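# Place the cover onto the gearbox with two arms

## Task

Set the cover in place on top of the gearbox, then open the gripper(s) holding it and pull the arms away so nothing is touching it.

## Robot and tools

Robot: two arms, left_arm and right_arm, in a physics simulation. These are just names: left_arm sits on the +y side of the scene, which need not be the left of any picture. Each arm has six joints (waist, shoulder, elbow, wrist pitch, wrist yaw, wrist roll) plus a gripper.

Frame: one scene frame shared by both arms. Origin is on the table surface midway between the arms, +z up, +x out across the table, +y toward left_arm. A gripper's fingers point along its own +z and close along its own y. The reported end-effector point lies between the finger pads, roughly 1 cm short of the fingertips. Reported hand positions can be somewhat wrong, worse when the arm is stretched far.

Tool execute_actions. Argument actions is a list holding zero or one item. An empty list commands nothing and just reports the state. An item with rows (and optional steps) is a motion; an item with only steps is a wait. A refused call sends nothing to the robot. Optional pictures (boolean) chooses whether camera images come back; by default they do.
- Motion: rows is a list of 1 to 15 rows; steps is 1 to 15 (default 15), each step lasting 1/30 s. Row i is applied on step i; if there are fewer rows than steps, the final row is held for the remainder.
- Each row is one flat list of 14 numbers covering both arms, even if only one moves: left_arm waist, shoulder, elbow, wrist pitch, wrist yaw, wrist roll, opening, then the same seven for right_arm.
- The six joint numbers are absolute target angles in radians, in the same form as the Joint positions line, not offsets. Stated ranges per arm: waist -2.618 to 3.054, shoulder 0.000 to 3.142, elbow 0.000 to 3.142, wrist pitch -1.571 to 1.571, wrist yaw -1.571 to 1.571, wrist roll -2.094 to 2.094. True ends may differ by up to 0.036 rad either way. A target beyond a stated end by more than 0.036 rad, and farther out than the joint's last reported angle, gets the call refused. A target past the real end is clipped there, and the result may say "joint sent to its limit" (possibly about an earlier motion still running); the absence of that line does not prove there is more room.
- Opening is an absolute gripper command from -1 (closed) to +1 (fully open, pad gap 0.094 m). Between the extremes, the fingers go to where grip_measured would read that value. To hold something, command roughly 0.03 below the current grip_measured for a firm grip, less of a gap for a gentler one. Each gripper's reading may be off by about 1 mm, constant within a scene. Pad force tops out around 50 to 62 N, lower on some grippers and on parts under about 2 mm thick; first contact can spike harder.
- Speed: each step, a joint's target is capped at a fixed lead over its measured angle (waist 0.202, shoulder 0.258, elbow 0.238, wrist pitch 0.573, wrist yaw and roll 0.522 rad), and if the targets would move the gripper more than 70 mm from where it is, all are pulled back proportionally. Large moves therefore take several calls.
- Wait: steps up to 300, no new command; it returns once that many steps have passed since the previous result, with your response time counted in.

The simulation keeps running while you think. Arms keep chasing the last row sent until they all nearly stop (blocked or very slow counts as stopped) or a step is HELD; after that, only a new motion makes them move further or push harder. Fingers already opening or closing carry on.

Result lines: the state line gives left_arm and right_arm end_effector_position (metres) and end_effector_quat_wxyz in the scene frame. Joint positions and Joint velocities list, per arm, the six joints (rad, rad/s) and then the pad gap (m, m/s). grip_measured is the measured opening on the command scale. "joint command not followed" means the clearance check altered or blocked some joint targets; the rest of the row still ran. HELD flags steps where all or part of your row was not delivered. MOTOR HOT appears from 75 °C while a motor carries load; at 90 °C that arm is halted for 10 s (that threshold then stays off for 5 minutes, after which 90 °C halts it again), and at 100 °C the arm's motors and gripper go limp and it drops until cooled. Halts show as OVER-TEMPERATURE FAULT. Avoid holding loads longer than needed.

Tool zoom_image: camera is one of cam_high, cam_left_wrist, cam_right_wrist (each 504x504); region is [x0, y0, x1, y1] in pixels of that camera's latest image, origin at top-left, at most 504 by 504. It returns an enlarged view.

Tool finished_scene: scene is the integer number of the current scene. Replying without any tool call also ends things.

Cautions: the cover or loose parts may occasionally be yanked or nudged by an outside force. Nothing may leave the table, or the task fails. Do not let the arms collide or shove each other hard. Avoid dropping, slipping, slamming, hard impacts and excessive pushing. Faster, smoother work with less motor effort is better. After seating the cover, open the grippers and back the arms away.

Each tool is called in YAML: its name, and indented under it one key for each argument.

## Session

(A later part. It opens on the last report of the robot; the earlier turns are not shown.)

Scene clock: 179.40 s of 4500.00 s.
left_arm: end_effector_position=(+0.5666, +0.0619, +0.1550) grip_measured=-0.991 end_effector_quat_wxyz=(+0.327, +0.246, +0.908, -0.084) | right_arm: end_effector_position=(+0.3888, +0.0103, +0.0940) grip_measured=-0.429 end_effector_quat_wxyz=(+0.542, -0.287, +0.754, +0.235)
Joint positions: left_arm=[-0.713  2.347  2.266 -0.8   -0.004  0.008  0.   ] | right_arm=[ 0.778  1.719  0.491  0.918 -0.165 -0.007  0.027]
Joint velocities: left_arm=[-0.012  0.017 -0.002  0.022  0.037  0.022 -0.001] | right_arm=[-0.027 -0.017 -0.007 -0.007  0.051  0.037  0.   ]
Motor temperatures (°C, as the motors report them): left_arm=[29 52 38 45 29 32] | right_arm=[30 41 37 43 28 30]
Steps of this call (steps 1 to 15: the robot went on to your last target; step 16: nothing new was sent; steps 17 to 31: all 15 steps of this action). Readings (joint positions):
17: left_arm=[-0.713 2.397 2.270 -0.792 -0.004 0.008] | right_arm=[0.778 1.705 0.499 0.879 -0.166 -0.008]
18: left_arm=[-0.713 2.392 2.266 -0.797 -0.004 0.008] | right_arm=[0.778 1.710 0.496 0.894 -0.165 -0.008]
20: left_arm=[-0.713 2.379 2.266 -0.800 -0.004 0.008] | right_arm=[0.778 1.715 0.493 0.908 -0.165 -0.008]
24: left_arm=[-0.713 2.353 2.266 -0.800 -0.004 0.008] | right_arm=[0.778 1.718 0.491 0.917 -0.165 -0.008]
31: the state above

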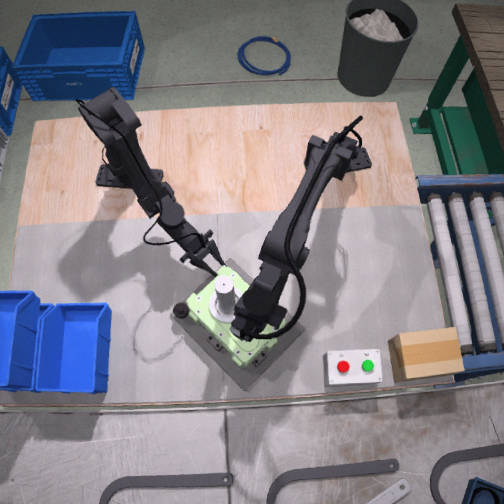

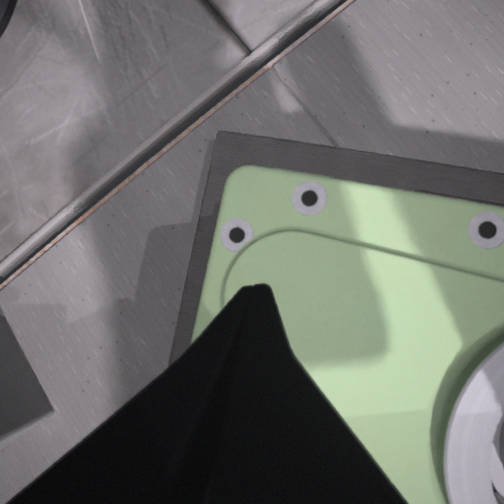

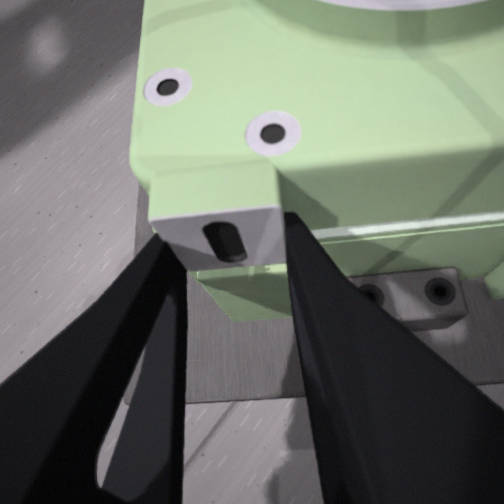

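execute_actions:
  actions:
    - {"rows":[[-0.66,2.2,2.2,-0.8,0,0,-1,0.778,1.72,0.49,0.93,-0.17,0,0],[-0.66,2.2,2.2,-0.8,0,0,-1,0.778,1.72,0.49,0.93,-0.17,0,0],[-0.62,2.15,2.1,-0.8,0,0,-1,0.778,1.72,0.49,0.93,-0.17,0,0],[-0.6,2.1,2.1,-0.8,0,0,-1,0.778,1.72,0.49,0.93,-0.17,0,0],[-0.6,2.1,2.1,-0.8,0,0,-1,0.778,1.72,0.49,0.93,-0.17,0,0],[-0.55,2.0,2.0,-0.7,0,0,-1,0.778,1.6,0.33,1.0,-0.17,0,0]]}
  pictures: false

execute_actions:
  actions:
    - {"rows":[[-0.5,1.6,1.5,-0.4,0,0,0,0.778,1.5,0.25,1.0,-0.17,0,0]]}
  pictures: false

execute_actions:
  actions:
    - {"rows":[[-0.6,1.4,0.9,0.2,0.09,0.045,1,0.778,1.5,0.25,1.0,-0.17,0,0]]}

Scene clock: 181.57 s of 4500.00 s.
left_arm: end_effector_position=(+0.5661, +0.1783, +0.2737) grip_measured=-0.991 end_effector_quat_wxyz=(+0.427, +0.156, +0.888, -0.069) | right_arm: end_effector_position=(+0.3579, -0.0104, +0.0890) grip_measured=-0.002 end_effector_quat_wxyz=(+0.541, -0.287, +0.754, +0.237)
Joint positions: left_arm=[-0.535  1.986  2.023 -0.714 -0.008  0.006  0.   ] | right_arm=[ 0.778  1.622  0.34   0.97  -0.168 -0.004  0.047]
Joint velocities: left_arm=[-0.081 -0.002 -0.012  0.125  0.007  0.022  0.001] | right_arm=[ 0.017  0.002 -0.012  0.095 -0.081 -0.022 -0.   ]
Motor temperatures (°C, as the motors report them): left_arm=[29 54 38 46 29 31] | right_arm=[30 41 37 44 28 30]
Steps of this call (steps 1 to 15: the robot went on to your last target; steps 16 to 50: nothing new was sent; steps 51 to 65: all 15 steps of this action). Readings (joint positions):
51: left_arm=[-0.710 2.334 2.250 -0.793 -0.002 0.008] | right_arm=[0.778 1.720 0.489 0.913 -0.166 -0.007]
52: left_arm=[-0.705 2.313 2.224 -0.798 -0.000 0.008] | right_arm=[0.778 1.720 0.489 0.912 -0.167 -0.006]
54: left_arm=[-0.680 2.247 2.151 -0.802 0.004 0.008] | right_arm=[0.778 1.720 0.489 0.911 -0.168 -0.004]
58: left_arm=[-0.591 2.098 2.044 -0.779 0.004 0.008] | right_arm=[0.778 1.649 0.388 0.950 -0.168 -0.004]
65: the state above

Scene clock: 182.07 s of 4500.00 s.
left_arm: end_effector_position=(+0.5042, +0.2156, +0.3021) grip_measured=-0.003 end_effector_quat_wxyz=(+0.500, +0.137, +0.852, -0.076) | right_arm: end_effector_position=(+0.3431, -0.0206, +0.1018) grip_measured=-0.002 end_effector_quat_wxyz=(+0.556, -0.284, +0.743, +0.241)
Joint positions: left_arm=[-0.504  1.595  1.517 -0.432 -0.004  0.006  0.047] | right_arm=[ 0.778  1.52   0.266  0.981 -0.167 -0.004  0.047]
Joint velocities: left_arm=[ 0.022  0.046 -0.085  0.022  0.037 -0.037 -0.001] | right_arm=[-0.017 -0.002  0.002 -0.007  0.051  0.022  0.001]
Motor temperatures (°C, as the motors report them): left_arm=[29 54 38 46 29 31] | right_arm=[30 41 37 44 28 30]
Steps of this call (steps 1 to 15: all 15 steps of this action). Readings (joint positions):
1: left_arm=[-0.535 1.959 1.976 -0.659 -0.006 0.006] | right_arm=[0.778 1.609 0.331 0.971 -0.167 -0.004]
2: left_arm=[-0.534 1.911 1.892 -0.606 -0.004 0.006] | right_arm=[0.778 1.580 0.309 0.972 -0.167 -0.004]
4: left_arm=[-0.523 1.783 1.713 -0.541 -0.004 0.006] | right_arm=[0.778 1.532 0.274 0.976 -0.167 -0.004]
8: left_arm=[-0.504 1.600 1.529 -0.502 -0.004 0.006] | right_arm=[0.778 1.520 0.266 0.981 -0.167 -0.004]
15: the state above

Scene clock: 182.57 s of 4500.00 s.
left_arm: end_effector_position=(+0.4428, +0.1732, +0.2075) grip_measured=+1.000 end_effector_quat_wxyz=(+0.532, +0.208, +0.810, -0.135) | right_arm: end_effector_position=(+0.3431, -0.0206, +0.1018) grip_measured=-0.002 end_effector_quat_wxyz=(+0.556, -0.284, +0.743, +0.241)
Joint positions: left_arm=[-0.604  1.425  0.891  0.124  0.079  0.038  0.094] | right_arm=[ 0.778  1.52   0.266  0.981 -0.167 -0.004  0.047]
Joint velocities: left_arm=[-0.002 -0.007 -0.007  0.505 -0.051  0.022  0.   ] | right_arm=[-0.017 -0.002  0.002  0.007 -0.007  0.022 -0.001]
Motor temperatures (°C, as the motors report them): left_arm=[29 53 38 46 29 31] | right_arm=[30 41 37 44 28 30]
Steps of this call (steps 1 to 15: all 15 steps of this action). Readings (joint positions):
1: left_arm=[-0.511 1.578 1.475 -0.360 0.000 0.010] | right_arm=[0.778 1.520 0.266 0.981 -0.167 -0.004]
2: left_arm=[-0.524 1.543 1.400 -0.260 0.007 0.013] | right_arm=[0.778 1.520 0.266 0.981 -0.167 -0.004]
4: left_arm=[-0.568 1.460 1.237 -0.089 0.033 0.022] | right_arm=[0.778 1.520 0.266 0.981 -0.167 -0.004]
8: left_arm=[-0.604 1.384 0.970 0.095 0.074 0.033] | right_arm=[0.778 1.520 0.266 0.981 -0.167 -0.004]
15: the state above

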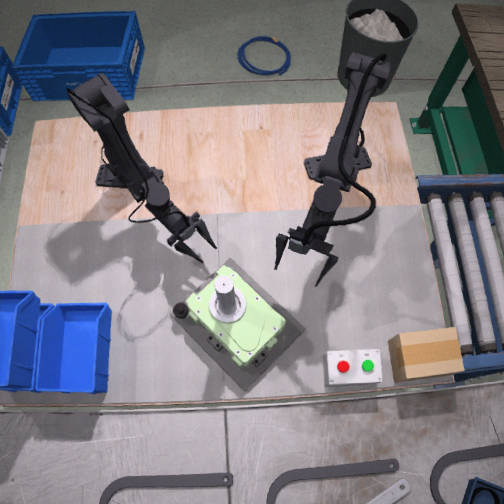

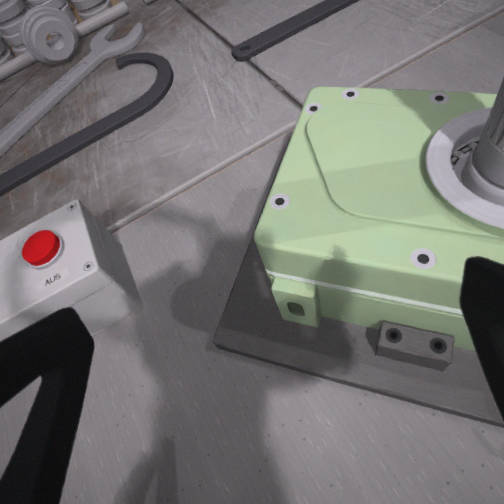

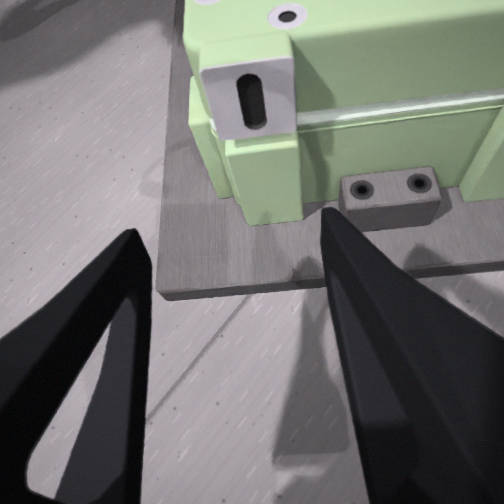

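execute_actions:
  actions:
    - {"rows":[[-0.832,1.5,0.7,0.5,0.09,0.045,1,0.6,1.45,0.2,1.0,-0.17,0,0],[-0.832,1.5,0.7,0.5,0.09,0.045,1,0.6,1.45,0.2,1.0,-0.17,0,0],[-0.832,1.5,0.7,0.5,0.09,0.045,1,0.6,1.45,0.2,1.0,-0.17,0,0],[-0.832,1.5,0.7,0.5,0.09,0.045,1,0.6,1.45,0.2,1.0,-0.17,0,0],[-0.832,1.5,0.7,0.5,0.09,0.045,1,0.6,1.45,0.2,1.0,-0.17,0,0],[-0.832,1.5,0.7,0.5,0.09,0.045,1,0.6,1.45,0.2,1.0,-0.17,0,0],[-0.832,1.5,0.7,0.5,0.09,0.045,1,0.6,1.45,0.2,1.0,-0.17,0,0],[-0.832,1.64,0.78,0.53,0.09,0.045,1,0.6,1.45,0.2,1.0,-0.17,0,0]]}
  pictures: false

execute_actions:
  actions:
    - {"rows":[[-0.832,1.68,0.84,0.53,0.09,0.045,1,0.6,1.45,0.2,1.0,-0.17,0,0],[-0.832,1.70,0.87,0.53,0.09,0.045,1,0.6,1.45,0.2,1.0,-0.17,0,0],[-0.832,1.72,0.9,0.53,0.09,0.045,1,0.6,1.45,0.2,1.0,-0.17,0,0],[-0.832,1.74,0.93,0.53,0.09,0.045,1,0.6,1.45,0.2,1.0,-0.17,0,0],[-0.832,1.76,0.95,0.53,0.09,0.045,1,0.6,1.45,0.2,1.0,-0.17,0,0],[-0.832,1.78,0.98,0.52,0.09,0.045,1,0.6,1.45,0.2,1.0,-0.17,0,0],[-0.832,1.80,1.0,0.52,0.09,0.045,1,0.6,1.45,0.2,1.0,-0.17,0,0],[-0.832,1.83,1.03,0.52,0.09,0.045,1,0.6,1.45,0.2,1.0,-0.17,0,0],[-0.832,1.86,1.07,0.51,0.09,0.045,1,0.6,1.45,0.2,1.0,-0.17,0,0]]}

Scene clock: 184.60 s of 4500.00 s.
left_arm: end_effector_position=(+0.3952, +0.0727, +0.1194) grip_measured=+1.000 end_effector_quat_wxyz=(+0.498, +0.310, +0.785, -0.199) | right_arm: end_effector_position=(+0.3688, -0.0817, +0.1002) grip_measured=-0.002 end_effector_quat_wxyz=(+0.575, -0.217, +0.766, +0.190)
Joint positions: left_arm=[-0.84   1.655  0.745  0.469  0.095  0.041  0.094] | right_arm=[ 0.601  1.474  0.217  0.983 -0.165 -0.003  0.047]
Joint velocities: left_arm=[-0.012 -0.007 -0.002  0.227  0.066  0.051  0.   ] | right_arm=[ 0.007 -0.012 -0.007  0.007 -0.007  0.007 -0.   ]
Motor temperatures (°C, as the motors report them): left_arm=[29 53 39 47 29 31] | right_arm=[30 41 37 44 27 30]
Steps of this call (steps 1 to 30: the robot went on to your last target; steps 31 to 46: nothing new was sent; steps 47 to 61: all 15 steps of this action). Readings (joint positions):
47: left_arm=[-0.620 1.427 0.869 0.222 0.070 0.039] | right_arm=[0.753 1.514 0.260 0.982 -0.183 -0.004]
48: left_arm=[-0.656 1.430 0.837 0.283 0.062 0.039] | right_arm=[0.701 1.500 0.247 0.982 -0.185 -0.004]
50: left_arm=[-0.756 1.457 0.772 0.363 0.067 0.039] | right_arm=[0.619 1.478 0.225 0.983 -0.169 -0.003]
54: left_arm=[-0.843 1.532 0.709 0.405 0.097 0.041] | right_arm=[0.601 1.474 0.217 0.983 -0.165 -0.003]
61: the state above

Scene clock: 185.10 s of 4500.00 s.
left_arm: end_effector_position=(+0.4579, +0.0249, +0.1567) grip_measured=+1.000 end_effector_quat_wxyz=(+0.549, +0.300, +0.750, -0.213) | right_arm: end_effector_position=(+0.3688, -0.0817, +0.1002) grip_measured=-0.002 end_effector_quat_wxyz=(+0.575, -0.217, +0.766, +0.190)
Joint positions: left_arm=[-0.84   1.863  1.043  0.508  0.095  0.041  0.094] | right_arm=[ 0.601  1.474  0.217  0.983 -0.165 -0.003  0.047]
Joint velocities: left_arm=[-0.012  0.076 -0.007 -0.022 -0.022  0.007  0.   ] | right_arm=[-0.012 -0.012  0.012 -0.007 -0.037 -0.022  0.   ]
Motor temperatures (°C, as the motors report them): left_arm=[29 53 39 47 29 31] | right_arm=[30 41 37 44 27 30]
Steps of this call (steps 1 to 15: all 15 steps of this action). Readings (joint positions):
1: left_arm=[-0.840 1.657 0.754 0.472 0.095 0.041] | right_arm=[0.601 1.474 0.217 0.983 -0.165 -0.003]
2: left_arm=[-0.840 1.669 0.776 0.472 0.095 0.041] | right_arm=[0.601 1.474 0.217 0.983 -0.165 -0.003]
4: left_arm=[-0.840 1.705 0.841 0.479 0.095 0.041] | right_arm=[0.601 1.474 0.217 0.983 -0.165 -0.003]
8: left_arm=[-0.840 1.780 0.961 0.502 0.095 0.041] | right_arm=[0.601 1.474 0.217 0.983 -0.165 -0.003]
15: the state above

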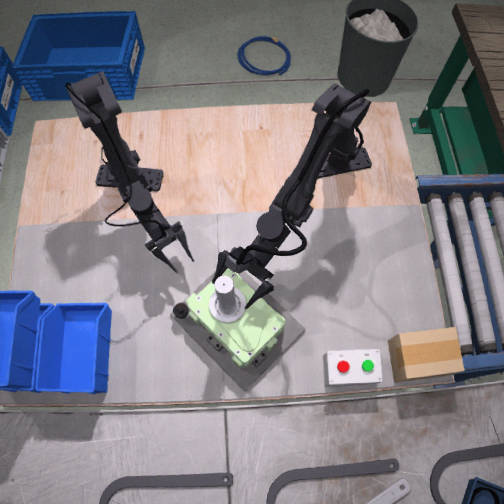

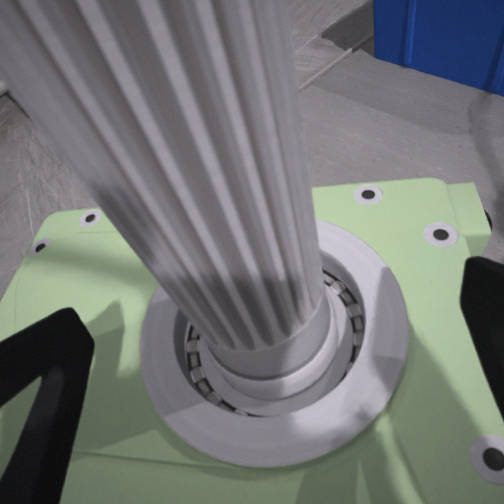

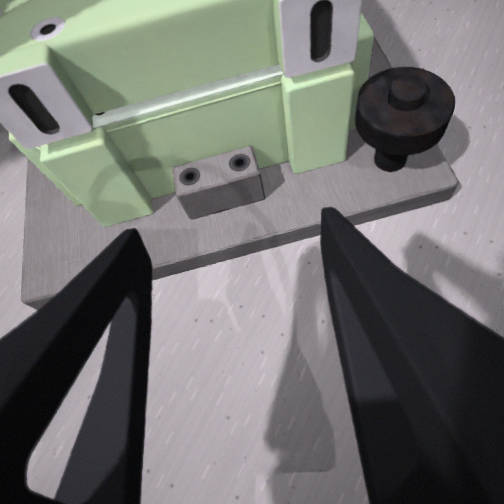

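execute_actions:
  actions:
    - {"rows":[[-0.832,1.89,1.1,0.5,0.09,0.045,1,0.6,1.45,0.2,1.0,-0.17,0,0],[-0.832,1.91,1.12,0.5,0.09,0.045,1,0.6,1.45,0.2,1.0,-0.17,0,0],[-0.832,1.93,1.14,0.49,0.09,0.045,1,0.6,1.45,0.2,1.0,-0.17,0,0],[-0.832,1.95,1.15,0.49,0.09,0.045,1,0.6,1.45,0.2,1.0,-0.17,0,0],[-0.832,1.97,1.15,0.49,0.09,0.045,1,0.6,1.45,0.2,1.0,-0.17,0,0]]}
  pictures: false

execute_actions:
  actions:
    - {"rows":[[-0.832,1.98,1.15,0.48,0.09,0.045,1,0.6,1.45,0.2,1.0,-0.17,0,0],[-0.832,1.98,1.15,0.48,0.09,0.045,1,0.6,1.45,0.2,1.0,-0.17,0,0],[-0.832,1.98,1.15,0.48,0.09,0.045,1,0.6,1.45,0.2,1.0,-0.17,0,0],[-0.832,1.98,1.15,0.48,0.09,0.045,1,0.6,1.45,0.2,1.0,-0.17,0,0],[-0.832,1.98,1.15,0.48,0.09,0.045,0.9,0.6,1.45,0.2,1.0,-0.17,0,0],[-0.832,1.98,1.15,0.48,0.09,0.045,0.78,0.6,1.45,0.2,1.0,-0.17,0,0]]}

Scene clock: 186.97 s of 4500.00 s.
left_arm: end_effector_position=(+0.4734, +0.0131, +0.1270) grip_measured=+1.000 end_effector_quat_wxyz=(+0.528, +0.304, +0.765, -0.207) | right_arm: end_effector_position=(+0.3688, -0.0817, +0.1002) grip_measured=-0.002 end_effector_quat_wxyz=(+0.575, -0.217, +0.766, +0.190)
Joint positions: left_arm=[-0.84   1.979  1.124  0.489  0.095  0.041  0.094] | right_arm=[ 0.601  1.474  0.217  0.983 -0.165 -0.003  0.047]
Joint velocities: left_arm=[-0.012  0.002 -0.007 -0.022 -0.066 -0.022  0.   ] | right_arm=[-0.027 -0.012 -0.022  0.022  0.007 -0.037  0.   ]
Motor temperatures (°C, as the motors report them): left_arm=[29 52 39 47 29 31] | right_arm=[30 41 37 44 27 30]
Steps of this call (steps 1 to 15: the robot went on to your last target; steps 16 to 41: nothing new was sent; steps 42 to 56: all 15 steps of this action). Readings (joint positions):
42: left_arm=[-0.840 1.867 1.046 0.506 0.095 0.041] | right_arm=[0.601 1.474 0.217 0.983 -0.165 -0.003]
43: left_arm=[-0.840 1.876 1.057 0.505 0.095 0.041] | right_arm=[0.601 1.474 0.217 0.983 -0.165 -0.003]
45: left_arm=[-0.840 1.907 1.095 0.505 0.095 0.041] | right_arm=[0.601 1.474 0.217 0.983 -0.165 -0.003]
49: left_arm=[-0.840 1.962 1.124 0.503 0.095 0.041] | right_arm=[0.601 1.474 0.217 0.983 -0.165 -0.003]
56: the state above

Scene clock: 187.47 s of 4500.00 s.
left_arm: end_effector_position=(+0.4747, +0.0145, +0.1269) grip_measured=+0.828 end_effector_quat_wxyz=(+0.530, +0.304, +0.765, -0.204) | right_arm: end_effector_position=(+0.3688, -0.0817, +0.1002) grip_measured=-0.002 end_effector_quat_wxyz=(+0.575, -0.217, +0.766, +0.190)
Joint positions: left_arm=[-0.839  1.979  1.124  0.49   0.091  0.045  0.086] | right_arm=[ 0.601  1.474  0.217  0.983 -0.165 -0.003  0.047]
Joint velocities: left_arm=[ 0.012 -0.012  0.012 -0.022  0.022 -0.022  0.   ] | right_arm=[ 0.002  0.017 -0.007 -0.095 -0.037 -0.037 -0.001]
Motor temperatures (°C, as the motors report them): left_arm=[29 52 39 47 29 31] | right_arm=[30 41 36 44 27 30]
Steps of this call (steps 1 to 15: all 15 steps of this action). Readings (joint positions):
1: left_arm=[-0.840 1.979 1.124 0.489 0.095 0.041] | right_arm=[0.601 1.474 0.217 0.983 -0.165 -0.003]
2: left_arm=[-0.840 1.979 1.124 0.489 0.095 0.041] | right_arm=[0.601 1.474 0.217 0.983 -0.165 -0.003]
4: left_arm=[-0.840 1.979 1.124 0.489 0.095 0.041] | right_arm=[0.601 1.474 0.217 0.983 -0.165 -0.003]
8: left_arm=[-0.839 1.979 1.124 0.490 0.091 0.045] | right_arm=[0.601 1.474 0.217 0.983 -0.165 -0.003]
15: the state above

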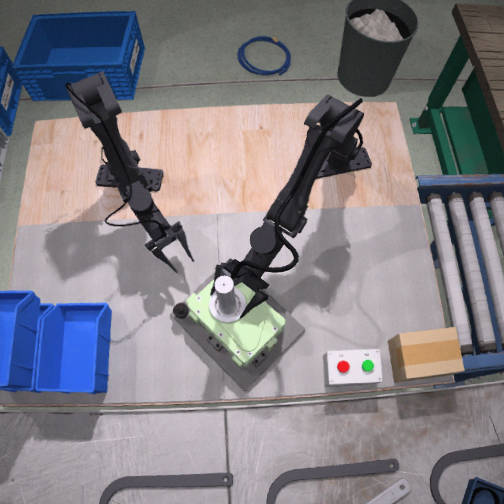

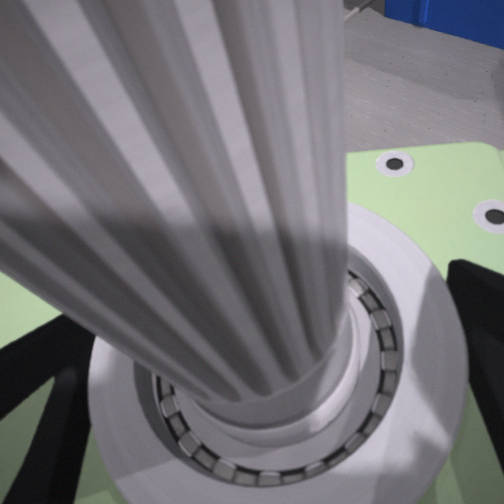

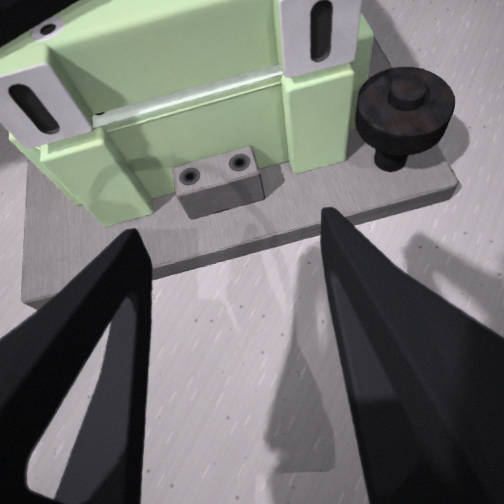

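Lift.

execute_actions:
  actions:
    - {"rows":[[-0.839,1.92,1.17,0.58,0.09,0.045,0.78,0.6,1.45,0.2,1.0,-0.17,0,0]]}

Scene clock: 188.43 s of 4500.00 s.
left_arm: end_effector_position=(+0.4749, +0.0143, +0.1285) grip_measured=+0.828 end_effector_quat_wxyz=(+0.532, +0.303, +0.764, -0.205) | right_arm: end_effector_position=(+0.3688, -0.0817, +0.1002) grip_measured=-0.002 end_effector_quat_wxyz=(+0.575, -0.217, +0.766, +0.190)
Joint positions: left_arm=[-0.839  1.978  1.124  0.494  0.091  0.044  0.086] | right_arm=[ 0.601  1.474  0.217  0.983 -0.165 -0.003  0.047]
Joint velocities: left_arm=[ 0.012 -0.012  0.007 -0.022  0.037 -0.022 -0.   ] | right_arm=[ 0.002 -0.002  0.007 -0.066  0.007 -0.022  0.   ]
Motor temperatures (°C, as the motors report them): left_arm=[29 53 39 47 29 31] | right_arm=[30 41 36 44 27 30]
Steps of this call (steps 1 to 14: the robot went on to your last target; steps 15 to 29: all 15 steps of this action). Readings (joint positions):
15: left_arm=[-0.839 1.978 1.124 0.494 0.091 0.044] | right_arm=[0.601 1.474 0.217 0.983 -0.165 -0.003]
16: left_arm=[-0.839 1.978 1.124 0.494 0.091 0.044] | right_arm=[0.601 1.474 0.217 0.983 -0.165 -0.003]
18: left_arm=[-0.839 1.978 1.124 0.494 0.091 0.044] | right_arm=[0.601 1.474 0.217 0.983 -0.165 -0.003]
22: left_arm=[-0.839 1.978 1.124 0.494 0.091 0.044] | right_arm=[0.601 1.474 0.217 0.983 -0.165 -0.003]
29: the state above

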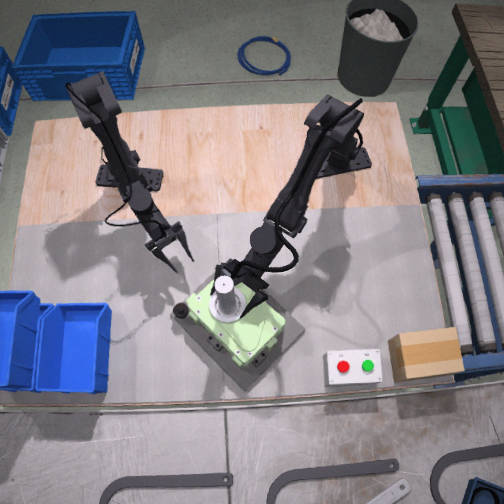

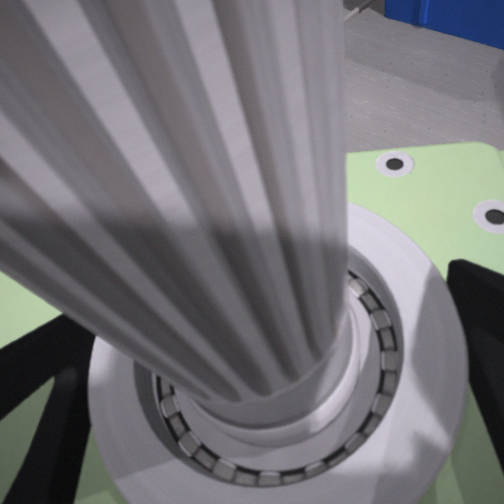

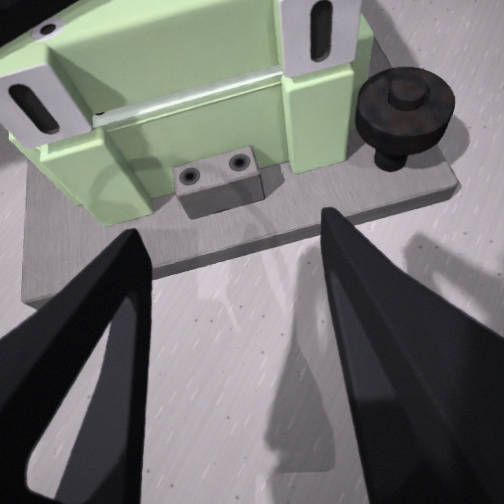

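execute_actions:
  actions:
    - {"rows":[[-0.839,1.88,1.17,0.62,0.09,0.35,0.76,0.6,1.45,0.2,1.0,-0.17,0,0],[-0.839,1.88,1.17,0.62,0.09,0.35,0.76,0.6,1.45,0.2,1.0,-0.17,0,0],[-0.839,1.88,1.17,0.62,0.09,0.35,0.76,0.6,1.45,0.2,1.0,-0.17,0,0],[-0.839,1.88,1.17,0.62,0.09,0.35,0.76,0.6,1.45,0.2,1.0,-0.17,0,0],[-0.839,1.88,1.17,0.62,0.09,-0.3,0.76,0.6,1.45,0.2,1.0,-0.17,0,0],[-0.839,1.88,1.17,0.62,0.09,-0.3,0.76,0.6,1.45,0.2,1.0,-0.17,0,0],[-0.839,1.88,1.17,0.62,0.09,-0.3,0.76,0.6,1.45,0.2,1.0,-0.17,0,0],[-0.839,1.88,1.17,0.62,0.09,-0.3,0.76,0.6,1.45,0.2,1.0,-0.17,0,0],[-0.839,1.88,1.17,0.62,0.09,0.35,0.76,0.6,1.45,0.2,1.0,-0.17,0,0],[-0.839,1.88,1.17,0.62,0.09,0.35,0.76,0.6,1.45,0.2,1.0,-0.17,0,0],[-0.839,1.88,1.17,0.62,0.09,0.35,0.76,0.6,1.45,0.2,1.0,-0.17,0,0],[-0.839,1.88,1.17,0.62,0.09,-0.3,0.76,0.6,1.45,0.2,1.0,-0.17,0,0],[-0.839,1.88,1.17,0.62,0.09,-0.3,0.76,0.6,1.45,0.2,1.0,-0.17,0,0],[-0.839,1.88,1.17,0.62,0.09,-0.3,0.76,0.6,1.45,0.2,1.0,-0.17,0,0],[-0.839,1.88,1.17,0.62,0.09,0.045,0.76,0.6,1.45,0.2,1.0,-0.17,0,0]]}

Scene clock: 190.13 s of 4500.00 s.
left_arm: end_effector_position=(+0.4749, +0.0145, +0.1297) grip_measured=+0.828 end_effector_quat_wxyz=(+0.532, +0.300, +0.765, -0.207) | right_arm: end_effector_position=(+0.3688, -0.0817, +0.1002) grip_measured=-0.002 end_effector_quat_wxyz=(+0.575, -0.217, +0.766, +0.190)
Joint positions: left_arm=[-0.839  1.975  1.124  0.493  0.09   0.037  0.086] | right_arm=[ 0.601  1.474  0.217  0.983 -0.165 -0.003  0.047]
Joint velocities: left_arm=[-0.012 -0.002  0.012  0.007  0.066  0.066  0.   ] | right_arm=[ 0.002 -0.002  0.002 -0.022 -0.007 -0.037  0.   ]
Motor temperatures (°C, as the motors report them): left_arm=[29 54 40 48 29 32] | right_arm=[30 40 36 43 27 30]
Steps of this call (steps 1 to 15: the robot went on to your last target; steps 16 to 36: nothing new was sent; steps 37 to 51: all 15 steps of this action). Readings (joint positions):
37: left_arm=[-0.839 1.977 1.124 0.494 0.091 0.059] | right_arm=[0.601 1.474 0.217 0.983 -0.165 -0.003]
38: left_arm=[-0.839 1.977 1.124 0.494 0.091 0.061] | right_arm=[0.601 1.474 0.217 0.983 -0.165 -0.003]
40: left_arm=[-0.839 1.977 1.124 0.494 0.091 0.061] | right_arm=[0.601 1.474 0.217 0.983 -0.165 -0.003]
44: left_arm=[-0.839 1.975 1.124 0.493 0.089 0.021] | right_arm=[0.601 1.474 0.217 0.983 -0.165 -0.003]
51: the state above

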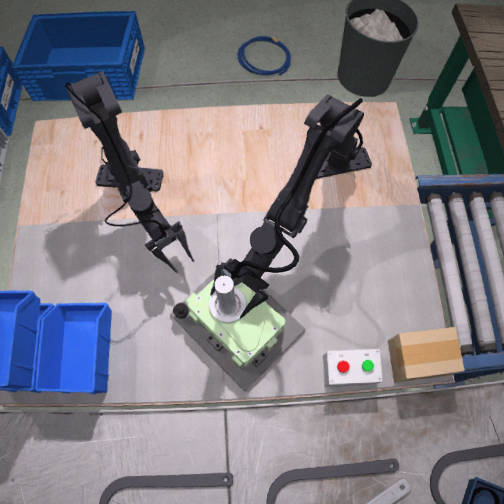

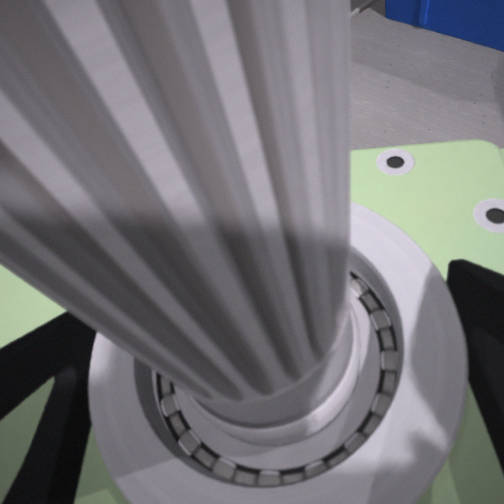

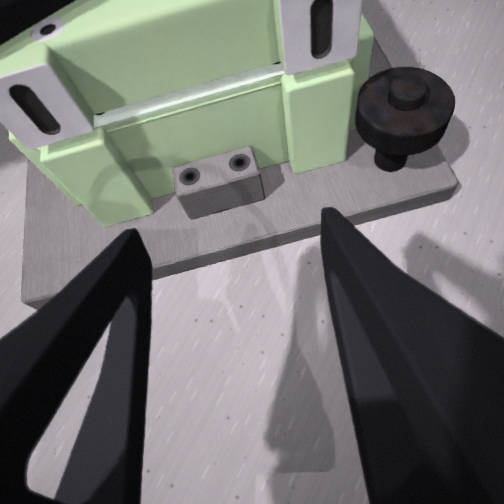

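execute_actions:
  actions:
    - {"rows":[[-0.839,1.88,1.17,0.62,0.09,0.35,0.76,0.6,1.45,0.2,1.0,-0.17,0,0],[-0.839,1.88,1.17,0.62,0.09,0.35,0.76,0.6,1.45,0.2,1.0,-0.17,0,0],[-0.839,1.88,1.17,0.62,0.09,0.35,0.76,0.6,1.45,0.2,1.0,-0.17,0,0],[-0.839,1.88,1.17,0.62,0.09,-0.3,0.76,0.6,1.45,0.2,1.0,-0.17,0,0],[-0.839,1.88,1.17,0.62,0.09,-0.3,0.76,0.6,1.45,0.2,1.0,-0.17,0,0],[-0.839,1.88,1.17,0.62,0.09,-0.3,0.76,0.6,1.45,0.2,1.0,-0.17,0,0],[-0.839,1.88,1.17,0.62,0.09,0.35,0.76,0.6,1.45,0.2,1.0,-0.17,0,0],[-0.839,1.88,1.17,0.62,0.09,0.35,0.76,0.6,1.45,0.2,1.0,-0.17,0,0],[-0.839,1.88,1.17,0.62,0.09,0.35,0.76,0.6,1.45,0.2,1.0,-0.17,0,0],[-0.839,1.88,1.17,0.62,0.09,-0.3,0.76,0.6,1.45,0.2,1.0,-0.17,0,0],[-0.839,1.88,1.17,0.62,0.09,-0.3,0.76,0.6,1.45,0.2,1.0,-0.17,0,0],[-0.839,1.88,1.17,0.62,0.09,-0.3,0.76,0.6,1.45,0.2,1.0,-0.17,0,0],[-0.839,1.88,1.17,0.62,0.09,0.35,0.76,0.6,1.45,0.2,1.0,-0.17,0,0],[-0.839,1.88,1.17,0.62,0.09,0.35,0.76,0.6,1.45,0.2,1.0,-0.17,0,0],[-0.839,1.92,1.16,0.56,0.09,0.045,0.76,0.6,1.45,0.2,1.0,-0.17,0,0]]}

Scene clock: 192.10 s of 4500.00 s.
left_arm: end_effector_position=(+0.4746, +0.0144, +0.1293) grip_measured=+0.828 end_effector_quat_wxyz=(+0.531, +0.302, +0.764, -0.206) | right_arm: end_effector_position=(+0.3688, -0.0817, +0.1002) grip_measured=-0.002 end_effector_quat_wxyz=(+0.575, -0.217, +0.766, +0.190)
Joint positions: left_arm=[-0.839  1.975  1.124  0.491  0.091  0.04   0.086] | right_arm=[ 0.601  1.474  0.217  0.983 -0.165 -0.003  0.047]
Joint velocities: left_arm=[-0.007  0.007 -0.002 -0.11   0.007 -0.139  0.   ] | right_arm=[-0.022  0.002 -0.002 -0.051 -0.125 -0.037 -0.001]
Motor temperatures (°C, as the motors report them): left_arm=[29 55 40 50 29 32] | right_arm=[30 40 36 43 27 30]
Steps of this call (steps 1 to 15: the robot went on to your last target; steps 16 to 44: nothing new was sent; steps 45 to 59: all 15 steps of this action). Readings (joint positions):
45: left_arm=[-0.839 1.975 1.124 0.493 0.091 0.054] | right_arm=[0.601 1.474 0.217 0.983 -0.165 -0.003]
46: left_arm=[-0.839 1.975 1.124 0.493 0.091 0.055] | right_arm=[0.601 1.474 0.217 0.983 -0.165 -0.003]
48: left_arm=[-0.839 1.975 1.124 0.493 0.091 0.023] | right_arm=[0.601 1.474 0.217 0.983 -0.165 -0.003]
52: left_arm=[-0.839 1.975 1.124 0.493 0.091 0.055] | right_arm=[0.601 1.474 0.217 0.983 -0.165 -0.003]
59: the state above

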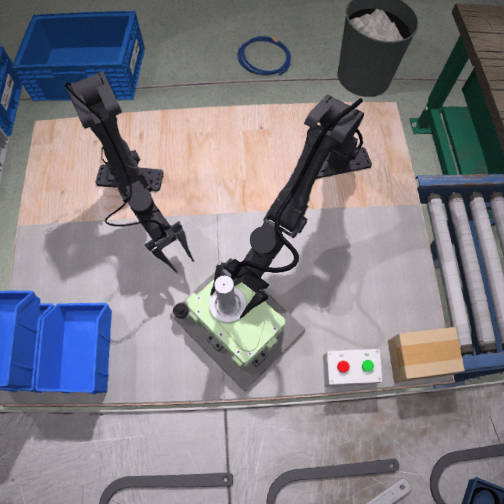

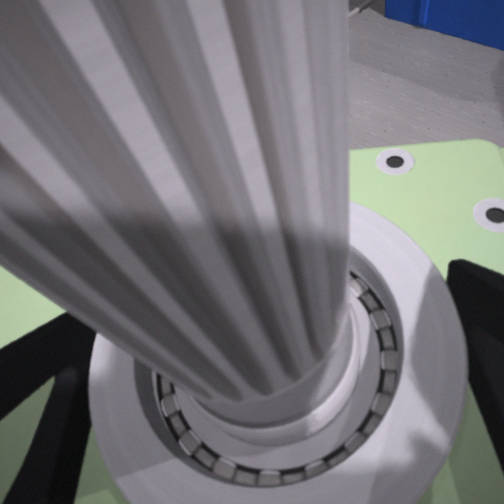

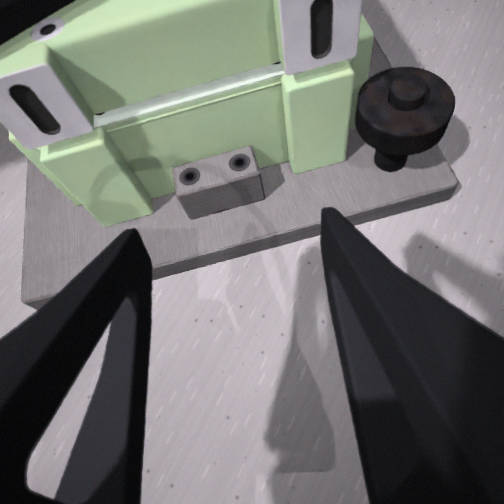

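execute_actions:
  actions:
    - {"rows":[[-0.74,2.01,1.12,0.45,0,0.045,0.76,0.6,1.45,0.2,1.0,-0.17,0,0],[-0.74,2.01,1.12,0.45,0,0.045,0.76,0.6,1.45,0.2,1.0,-0.17,0,0],[-0.74,2.01,1.12,0.45,0,0.045,0.76,0.6,1.45,0.2,1.0,-0.17,0,0],[-0.74,2.01,1.12,0.45,0,0.045,0.76,0.6,1.45,0.2,1.0,-0.17,0,0],[-0.839,2.01,1.27,0.5,0.09,0.045,0.76,0.6,1.45,0.2,1.0,-0.17,0,0],[-0.839,2.01,1.27,0.5,0.09,0.045,0.76,0.6,1.45,0.2,1.0,-0.17,0,0],[-0.839,2.01,1.27,0.5,0.09,0.045,0.76,0.6,1.45,0.2,1.0,-0.17,0,0],[-0.94,2.01,1.12,0.45,0.18,0.045,0.76,0.6,1.45,0.2,1.0,-0.17,0,0],[-0.94,2.01,1.12,0.45,0.18,0.045,0.76,0.6,1.45,0.2,1.0,-0.17,0,0],[-0.94,2.01,1.12,0.45,0.18,0.045,0.76,0.6,1.45,0.2,1.0,-0.17,0,0],[-0.94,2.01,1.12,0.45,0.18,0.045,0.76,0.6,1.45,0.2,1.0,-0.17,0,0],[-0.839,2.0,0.97,0.4,0.09,0.045,0.76,0.6,1.45,0.2,1.0,-0.17,0,0],[-0.839,2.0,0.97,0.4,0.09,0.045,0.76,0.6,1.45,0.2,1.0,-0.17,0,0],[-0.839,2.0,0.97,0.4,0.09,0.045,0.76,0.6,1.45,0.2,1.0,-0.17,0,0],[-0.839,2.0,1.12,0.46,0.09,0.045,0.76,0.6,1.45,0.2,1.0,-0.17,0,0]]}

Scene clock: 194.00 s of 4500.00 s.
left_arm: end_effector_position=(+0.4736, +0.0139, +0.1241) grip_measured=+0.828 end_effector_quat_wxyz=(+0.545, +0.299, +0.756, -0.204) | right_arm: end_effector_position=(+0.3688, -0.0817, +0.1002) grip_measured=-0.002 end_effector_quat_wxyz=(+0.575, -0.217, +0.766, +0.190)
Joint positions: left_arm=[-0.845  1.993  1.092  0.571  0.075  0.045  0.086] | right_arm=[ 0.601  1.474  0.217  0.983 -0.165 -0.003  0.047]
Joint velocities: left_arm=[ 0.032  0.012  0.076 -0.271  0.081 -0.037  0.   ] | right_arm=[-0.002 -0.002  0.007 -0.037  0.037 -0.037  0.   ]
Motor temperatures (°C, as the motors report them): left_arm=[29 55 40 50 29 32] | right_arm=[30 40 36 43 27 30]
Steps of this call (steps 1 to 15: the robot went on to your last target; steps 16 to 42: nothing new was sent; steps 43 to 57: all 15 steps of this action). Readings (joint positions):
43: left_arm=[-0.831 1.981 1.124 0.488 0.093 0.039] | right_arm=[0.601 1.474 0.217 0.983 -0.165 -0.003]
44: left_arm=[-0.829 1.981 1.124 0.488 0.100 0.040] | right_arm=[0.601 1.474 0.217 0.983 -0.165 -0.003]
46: left_arm=[-0.829 1.981 1.124 0.488 0.100 0.040] | right_arm=[0.601 1.474 0.217 0.983 -0.165 -0.003]
50: left_arm=[-0.846 1.981 1.145 0.450 0.089 0.042] | right_arm=[0.601 1.474 0.217 0.983 -0.165 -0.003]
57: the state above

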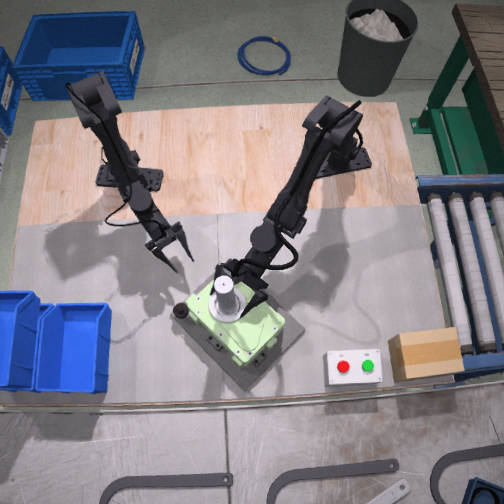

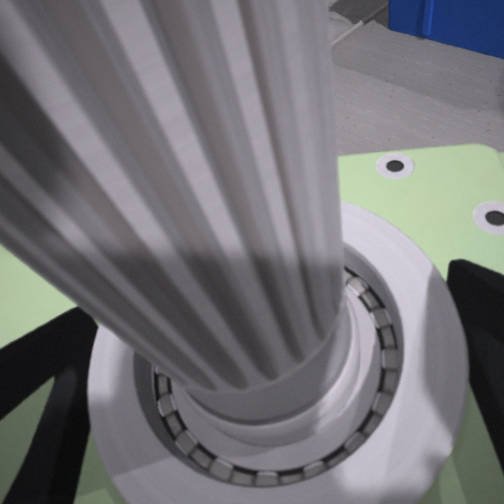

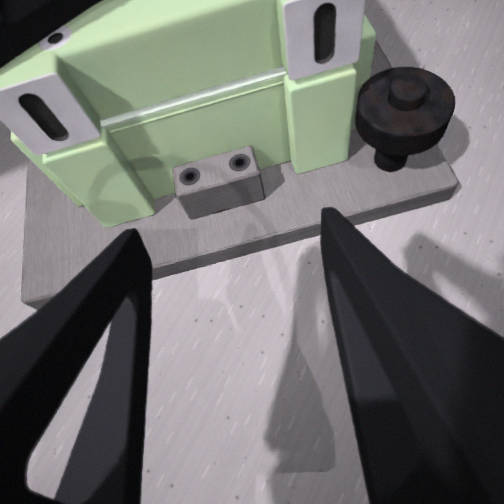

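execute_actions:
  actions:
    - {"rows":[[-0.74,2.02,1.12,0.45,0,0.045,0.76,0.6,1.45,0.2,1.0,-0.17,0,0],[-0.74,2.02,1.12,0.45,0,0.045,0.76,0.6,1.45,0.2,1.0,-0.17,0,0],[-0.74,2.02,1.12,0.45,0,0.045,0.76,0.6,1.45,0.2,1.0,-0.17,0,0],[-0.74,2.02,1.12,0.45,0,0.045,0.76,0.6,1.45,0.2,1.0,-0.17,0,0],[-0.839,2.02,1.27,0.5,0.09,0.045,0.76,0.6,1.45,0.2,1.0,-0.17,0,0],[-0.839,2.02,1.27,0.5,0.09,0.045,0.76,0.6,1.45,0.2,1.0,-0.17,0,0],[-0.839,2.02,1.27,0.5,0.09,0.045,0.76,0.6,1.45,0.2,1.0,-0.17,0,0],[-0.94,2.02,1.12,0.45,0.18,0.045,0.76,0.6,1.45,0.2,1.0,-0.17,0,0],[-0.94,2.02,1.12,0.45,0.18,0.045,0.76,0.6,1.45,0.2,1.0,-0.17,0,0],[-0.94,2.02,1.12,0.45,0.18,0.045,0.76,0.6,1.45,0.2,1.0,-0.17,0,0],[-0.94,2.02,1.12,0.45,0.18,0.045,0.76,0.6,1.45,0.2,1.0,-0.17,0,0],[-0.839,2.01,0.97,0.4,0.09,0.045,0.76,0.6,1.45,0.2,1.0,-0.17,0,0],[-0.839,2.01,0.97,0.4,0.09,0.045,0.76,0.6,1.45,0.2,1.0,-0.17,0,0],[-0.839,2.01,0.97,0.4,0.09,0.045,0.76,0.6,1.45,0.2,1.0,-0.17,0,0],[-0.839,2.02,1.12,0.44,0.09,0.045,0.76,0.6,1.45,0.2,1.0,-0.17,0,0]]}

execute_actions:
  actions:
    - {"steps":10}

Scene clock: 195.50 s of 4500.00 s.
left_arm: end_effector_position=(+0.4736, +0.0140, +0.1223) grip_measured=+0.828 end_effector_quat_wxyz=(+0.543, +0.299, +0.758, -0.204) | right_arm: end_effector_position=(+0.3688, -0.0817, +0.1002) grip_measured=-0.002 end_effector_quat_wxyz=(+0.575, -0.217, +0.766, +0.190)
Joint positions: left_arm=[-0.844  1.996  1.093  0.569  0.078  0.043  0.086] | right_arm=[ 0.601  1.474  0.217  0.983 -0.165 -0.003  0.047]
Joint velocities: left_arm=[ 0.056 -0.037  0.105 -0.388  0.081 -0.066 -0.001] | right_arm=[-0.007 -0.012  0.002 -0.037 -0.022 -0.037 -0.   ]
Motor temperatures (°C, as the motors report them): left_arm=[29 55 40 50 29 32] | right_arm=[30 40 36 43 27 30]
Steps of this call (steps 1 to 30: the robot went on to your last target; steps 31 to 45: all 15 steps of this action). Readings (joint positions):
31: left_arm=[-0.837 1.992 1.099 0.550 0.079 0.045] | right_arm=[0.601 1.474 0.217 0.983 -0.165 -0.003]
32: left_arm=[-0.833 1.992 1.101 0.549 0.091 0.040] | right_arm=[0.601 1.474 0.217 0.983 -0.165 -0.003]
34: left_arm=[-0.832 1.992 1.101 0.547 0.093 0.040] | right_arm=[0.601 1.474 0.217 0.983 -0.165 -0.003]
38: left_arm=[-0.847 1.987 1.138 0.469 0.088 0.045] | right_arm=[0.601 1.474 0.217 0.983 -0.165 -0.003]
45: the state above

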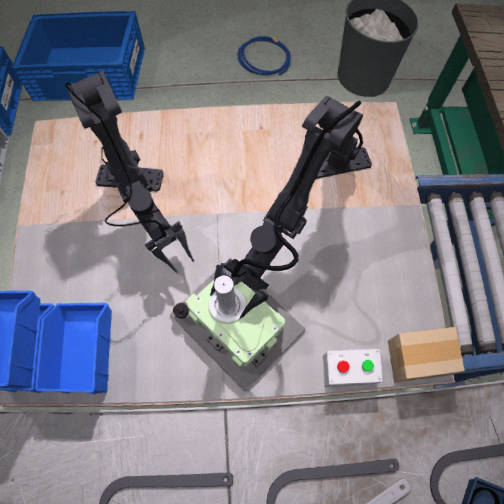

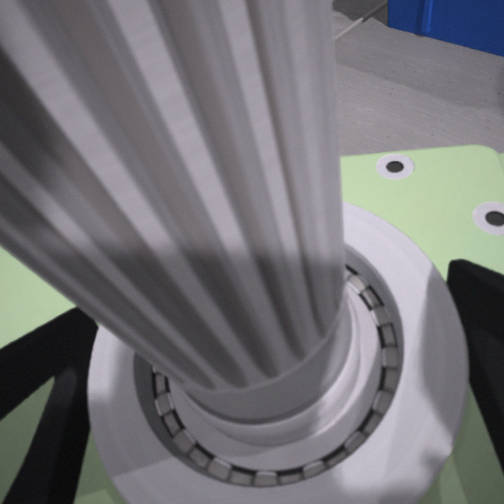

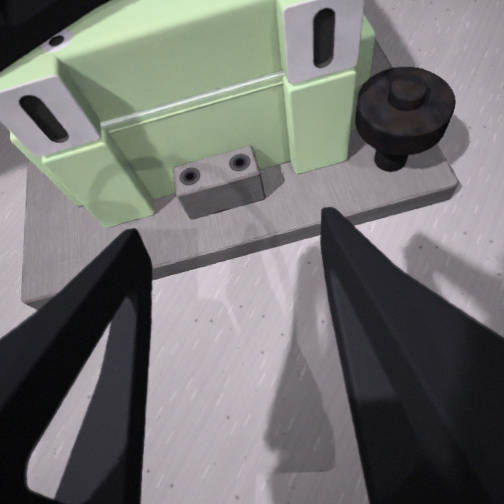

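Scene clock: 195.83 s of 4500.00 s.
left_arm: end_effector_position=(+0.4737, +0.0140, +0.1195) grip_measured=+0.828 end_effector_quat_wxyz=(+0.536, +0.301, +0.762, -0.204) | right_arm: end_effector_position=(+0.3688, -0.0817, +0.1002) grip_measured=-0.002 end_effector_quat_wxyz=(+0.575, -0.217, +0.766, +0.190)
Joint positions: left_arm=[-0.843  1.998  1.101  0.545  0.08   0.042  0.086] | right_arm=[ 0.601  1.474  0.217  0.983 -0.165 -0.003  0.047]
Joint velocities: left_arm=[ 0.017  0.007 -0.002  0.007  0.007 -0.022 -0.   ] | right_arm=[-0.022 -0.002 -0.007 -0.066 -0.095 -0.037  0.   ]
Motor temperatures (°C, as the motors report them): left_arm=[29 55 40 49 29 32] | right_arm=[30 40 36 43 27 30]
Steps of this call (steps 1 to 10: the robot went on to your last target). Readings (joint positions):
1: left_arm=[-0.843 1.996 1.097 0.556 0.080 0.042] | right_arm=[0.601 1.474 0.217 0.983 -0.165 -0.003]
2: left_arm=[-0.843 1.998 1.099 0.551 0.080 0.042] | right_arm=[0.601 1.474 0.217 0.983 -0.165 -0.003]
4: left_arm=[-0.843 1.998 1.101 0.546 0.080 0.042] | right_arm=[0.601 1.474 0.217 0.983 -0.165 -0.003]
8: left_arm=[-0.843 1.998 1.101 0.545 0.080 0.042] | right_arm=[0.601 1.474 0.217 0.983 -0.165 -0.003]
10: the state above

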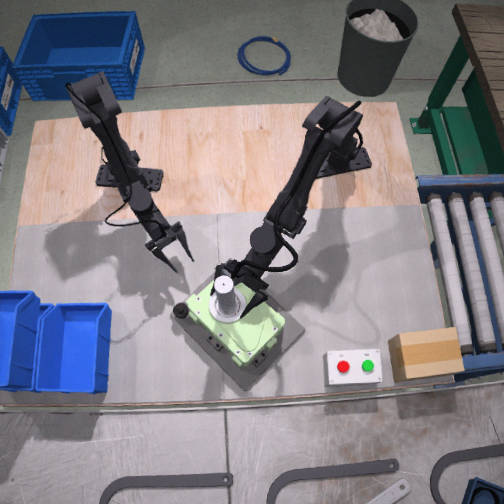

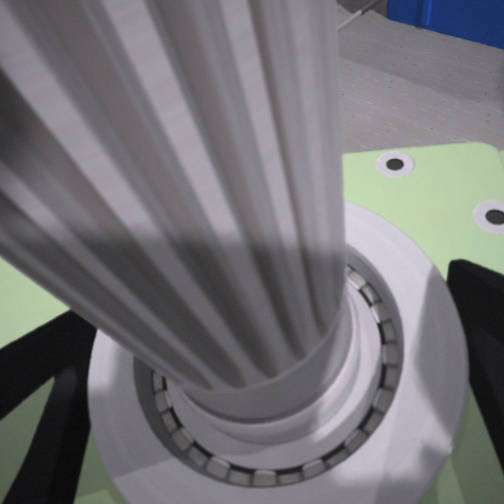

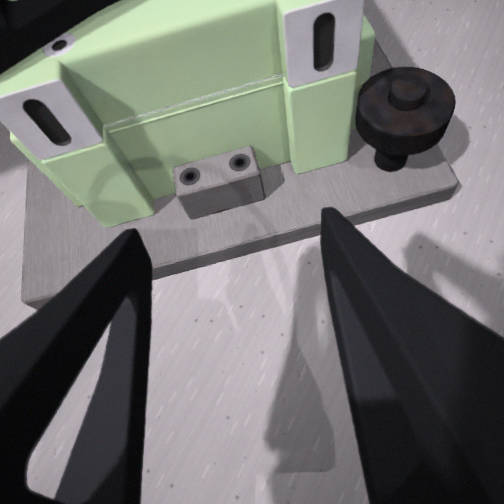

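Working. Once more.

execute_actions:
  actions:
    - {"rows":[[-0.74,2.03,1.12,0.45,0,0.0,0.76,0.6,1.45,0.2,1.0,-0.17,0,0],[-0.74,2.03,1.12,0.45,0,0.0,0.76,0.6,1.45,0.2,1.0,-0.17,0,0],[-0.74,2.03,1.12,0.45,0,0.0,0.76,0.6,1.45,0.2,1.0,-0.17,0,0],[-0.74,2.03,1.12,0.45,0,0.0,0.76,0.6,1.45,0.2,1.0,-0.17,0,0],[-0.839,2.03,1.27,0.5,0.09,0.0,0.76,0.6,1.45,0.2,1.0,-0.17,0,0],[-0.839,2.03,1.27,0.5,0.09,0.0,0.76,0.6,1.45,0.2,1.0,-0.17,0,0],[-0.839,2.03,1.27,0.5,0.09,0.0,0.76,0.6,1.45,0.2,1.0,-0.17,0,0],[-0.94,2.03,1.12,0.45,0.18,0.0,0.76,0.6,1.45,0.2,1.0,-0.17,0,0],[-0.94,2.03,1.12,0.45,0.18,0.0,0.76,0.6,1.45,0.2,1.0,-0.17,0,0],[-0.94,2.03,1.12,0.45,0.18,0.0,0.76,0.6,1.45,0.2,1.0,-0.17,0,0],[-0.94,2.03,1.12,0.45,0.18,0.0,0.76,0.6,1.45,0.2,1.0,-0.17,0,0],[-0.839,2.02,0.97,0.4,0.09,0.0,0.76,0.6,1.45,0.2,1.0,-0.17,0,0],[-0.839,2.02,0.97,0.4,0.09,0.0,0.76,0.6,1.45,0.2,1.0,-0.17,0,0],[-0.839,2.02,0.97,0.4,0.09,0.0,0.76,0.6,1.45,0.2,1.0,-0.17,0,0],[-0.839,2.03,1.12,0.44,0.09,-0.1,0.76,0.6,1.45,0.2,1.0,-0.17,0,0]]}
  pictures: false

execute_actions:
  actions:
    - {"steps":12}

Scene clock: 198.50 s of 4500.00 s.
left_arm: end_effector_position=(+0.4737, +0.0137, +0.1201) grip_measured=+0.828 end_effector_quat_wxyz=(+0.541, +0.296, +0.760, -0.207) | right_arm: end_effector_position=(+0.3688, -0.0817, +0.1002) grip_measured=-0.002 end_effector_quat_wxyz=(+0.575, -0.217, +0.766, +0.190)
Joint positions: left_arm=[-0.845  2.002  1.093  0.572  0.078  0.032  0.086] | right_arm=[ 0.601  1.474  0.217  0.983 -0.165 -0.003  0.047]
Joint velocities: left_arm=[ 0.037 -0.012  0.105 -0.3   -0.051 -0.081 -0.   ] | right_arm=[ 0.012  0.002 -0.007 -0.022 -0.066 -0.022 -0.001]
Motor temperatures (°C, as the motors report them): left_arm=[29 54 40 49 29 31] | right_arm=[30 40 36 43 27 30]
Steps of this call (steps 1 to 30: the robot went on to your last target; steps 31 to 65: nothing new was sent; steps 66 to 80: all 15 steps of this action). Readings (joint positions):
66: left_arm=[-0.835 1.998 1.101 0.545 0.084 0.040] | right_arm=[0.601 1.474 0.217 0.983 -0.165 -0.003]
67: left_arm=[-0.833 1.998 1.101 0.545 0.091 0.040] | right_arm=[0.601 1.474 0.217 0.983 -0.165 -0.003]
69: left_arm=[-0.833 1.998 1.101 0.545 0.091 0.041] | right_arm=[0.601 1.474 0.217 0.983 -0.165 -0.003]
73: left_arm=[-0.848 1.993 1.137 0.474 0.086 0.045] | right_arm=[0.601 1.474 0.217 0.983 -0.165 -0.003]
80: the state above

Scene clock: 198.90 s of 4500.00 s.
left_arm: end_effector_position=(+0.4739, +0.0139, +0.1192) grip_measured=+0.828 end_effector_quat_wxyz=(+0.536, +0.296, +0.763, -0.206) | right_arm: end_effector_position=(+0.3688, -0.0817, +0.1002) grip_measured=-0.002 end_effector_quat_wxyz=(+0.575, -0.217, +0.766, +0.190)
Joint positions: left_arm=[-0.844  2.     1.099  0.554  0.079  0.032  0.086] | right_arm=[ 0.601  1.474  0.217  0.983 -0.165 -0.003  0.047]
Joint velocities: left_arm=[-0.012 -0.012 -0.012 -0.037  0.037  0.081  0.001] | right_arm=[-0.012 -0.012  0.012 -0.051  0.095  0.022 -0.001]
Motor temperatures (°C, as the motors report them): left_arm=[29 54 40 49 29 32] | right_arm=[30 40 36 43 27 30]
Steps of this call (steps 1 to 12: the robot went on to your last target). Readings (joint positions):
1: left_arm=[-0.844 2.002 1.096 0.564 0.079 0.032] | right_arm=[0.601 1.474 0.217 0.983 -0.165 -0.003]
2: left_arm=[-0.844 2.002 1.097 0.560 0.079 0.032] | right_arm=[0.601 1.474 0.217 0.983 -0.165 -0.003]
4: left_arm=[-0.844 2.001 1.098 0.557 0.079 0.032] | right_arm=[0.601 1.474 0.217 0.983 -0.165 -0.003]
8: left_arm=[-0.844 2.000 1.099 0.554 0.079 0.032] | right_arm=[0.601 1.474 0.217 0.983 -0.165 -0.003]
12: the state above

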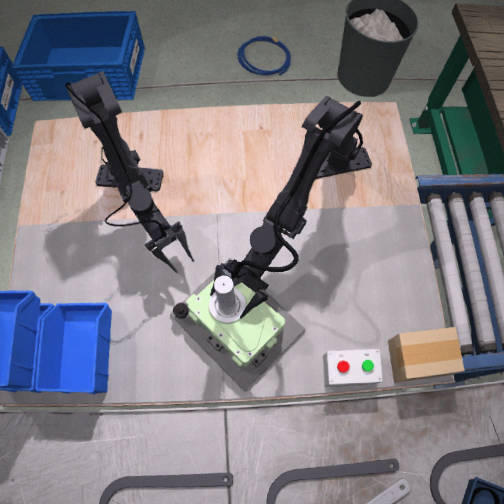

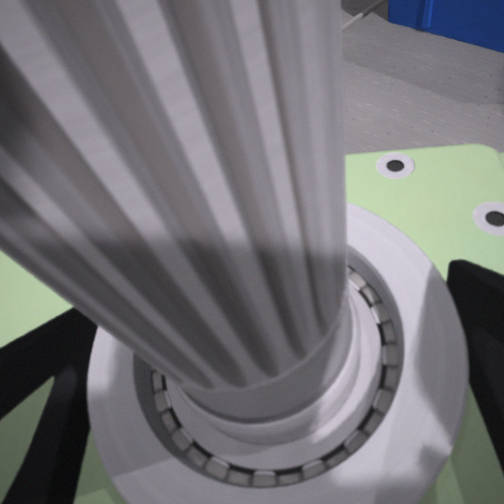

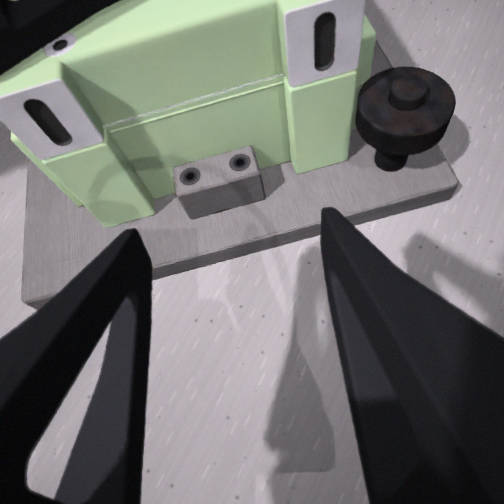

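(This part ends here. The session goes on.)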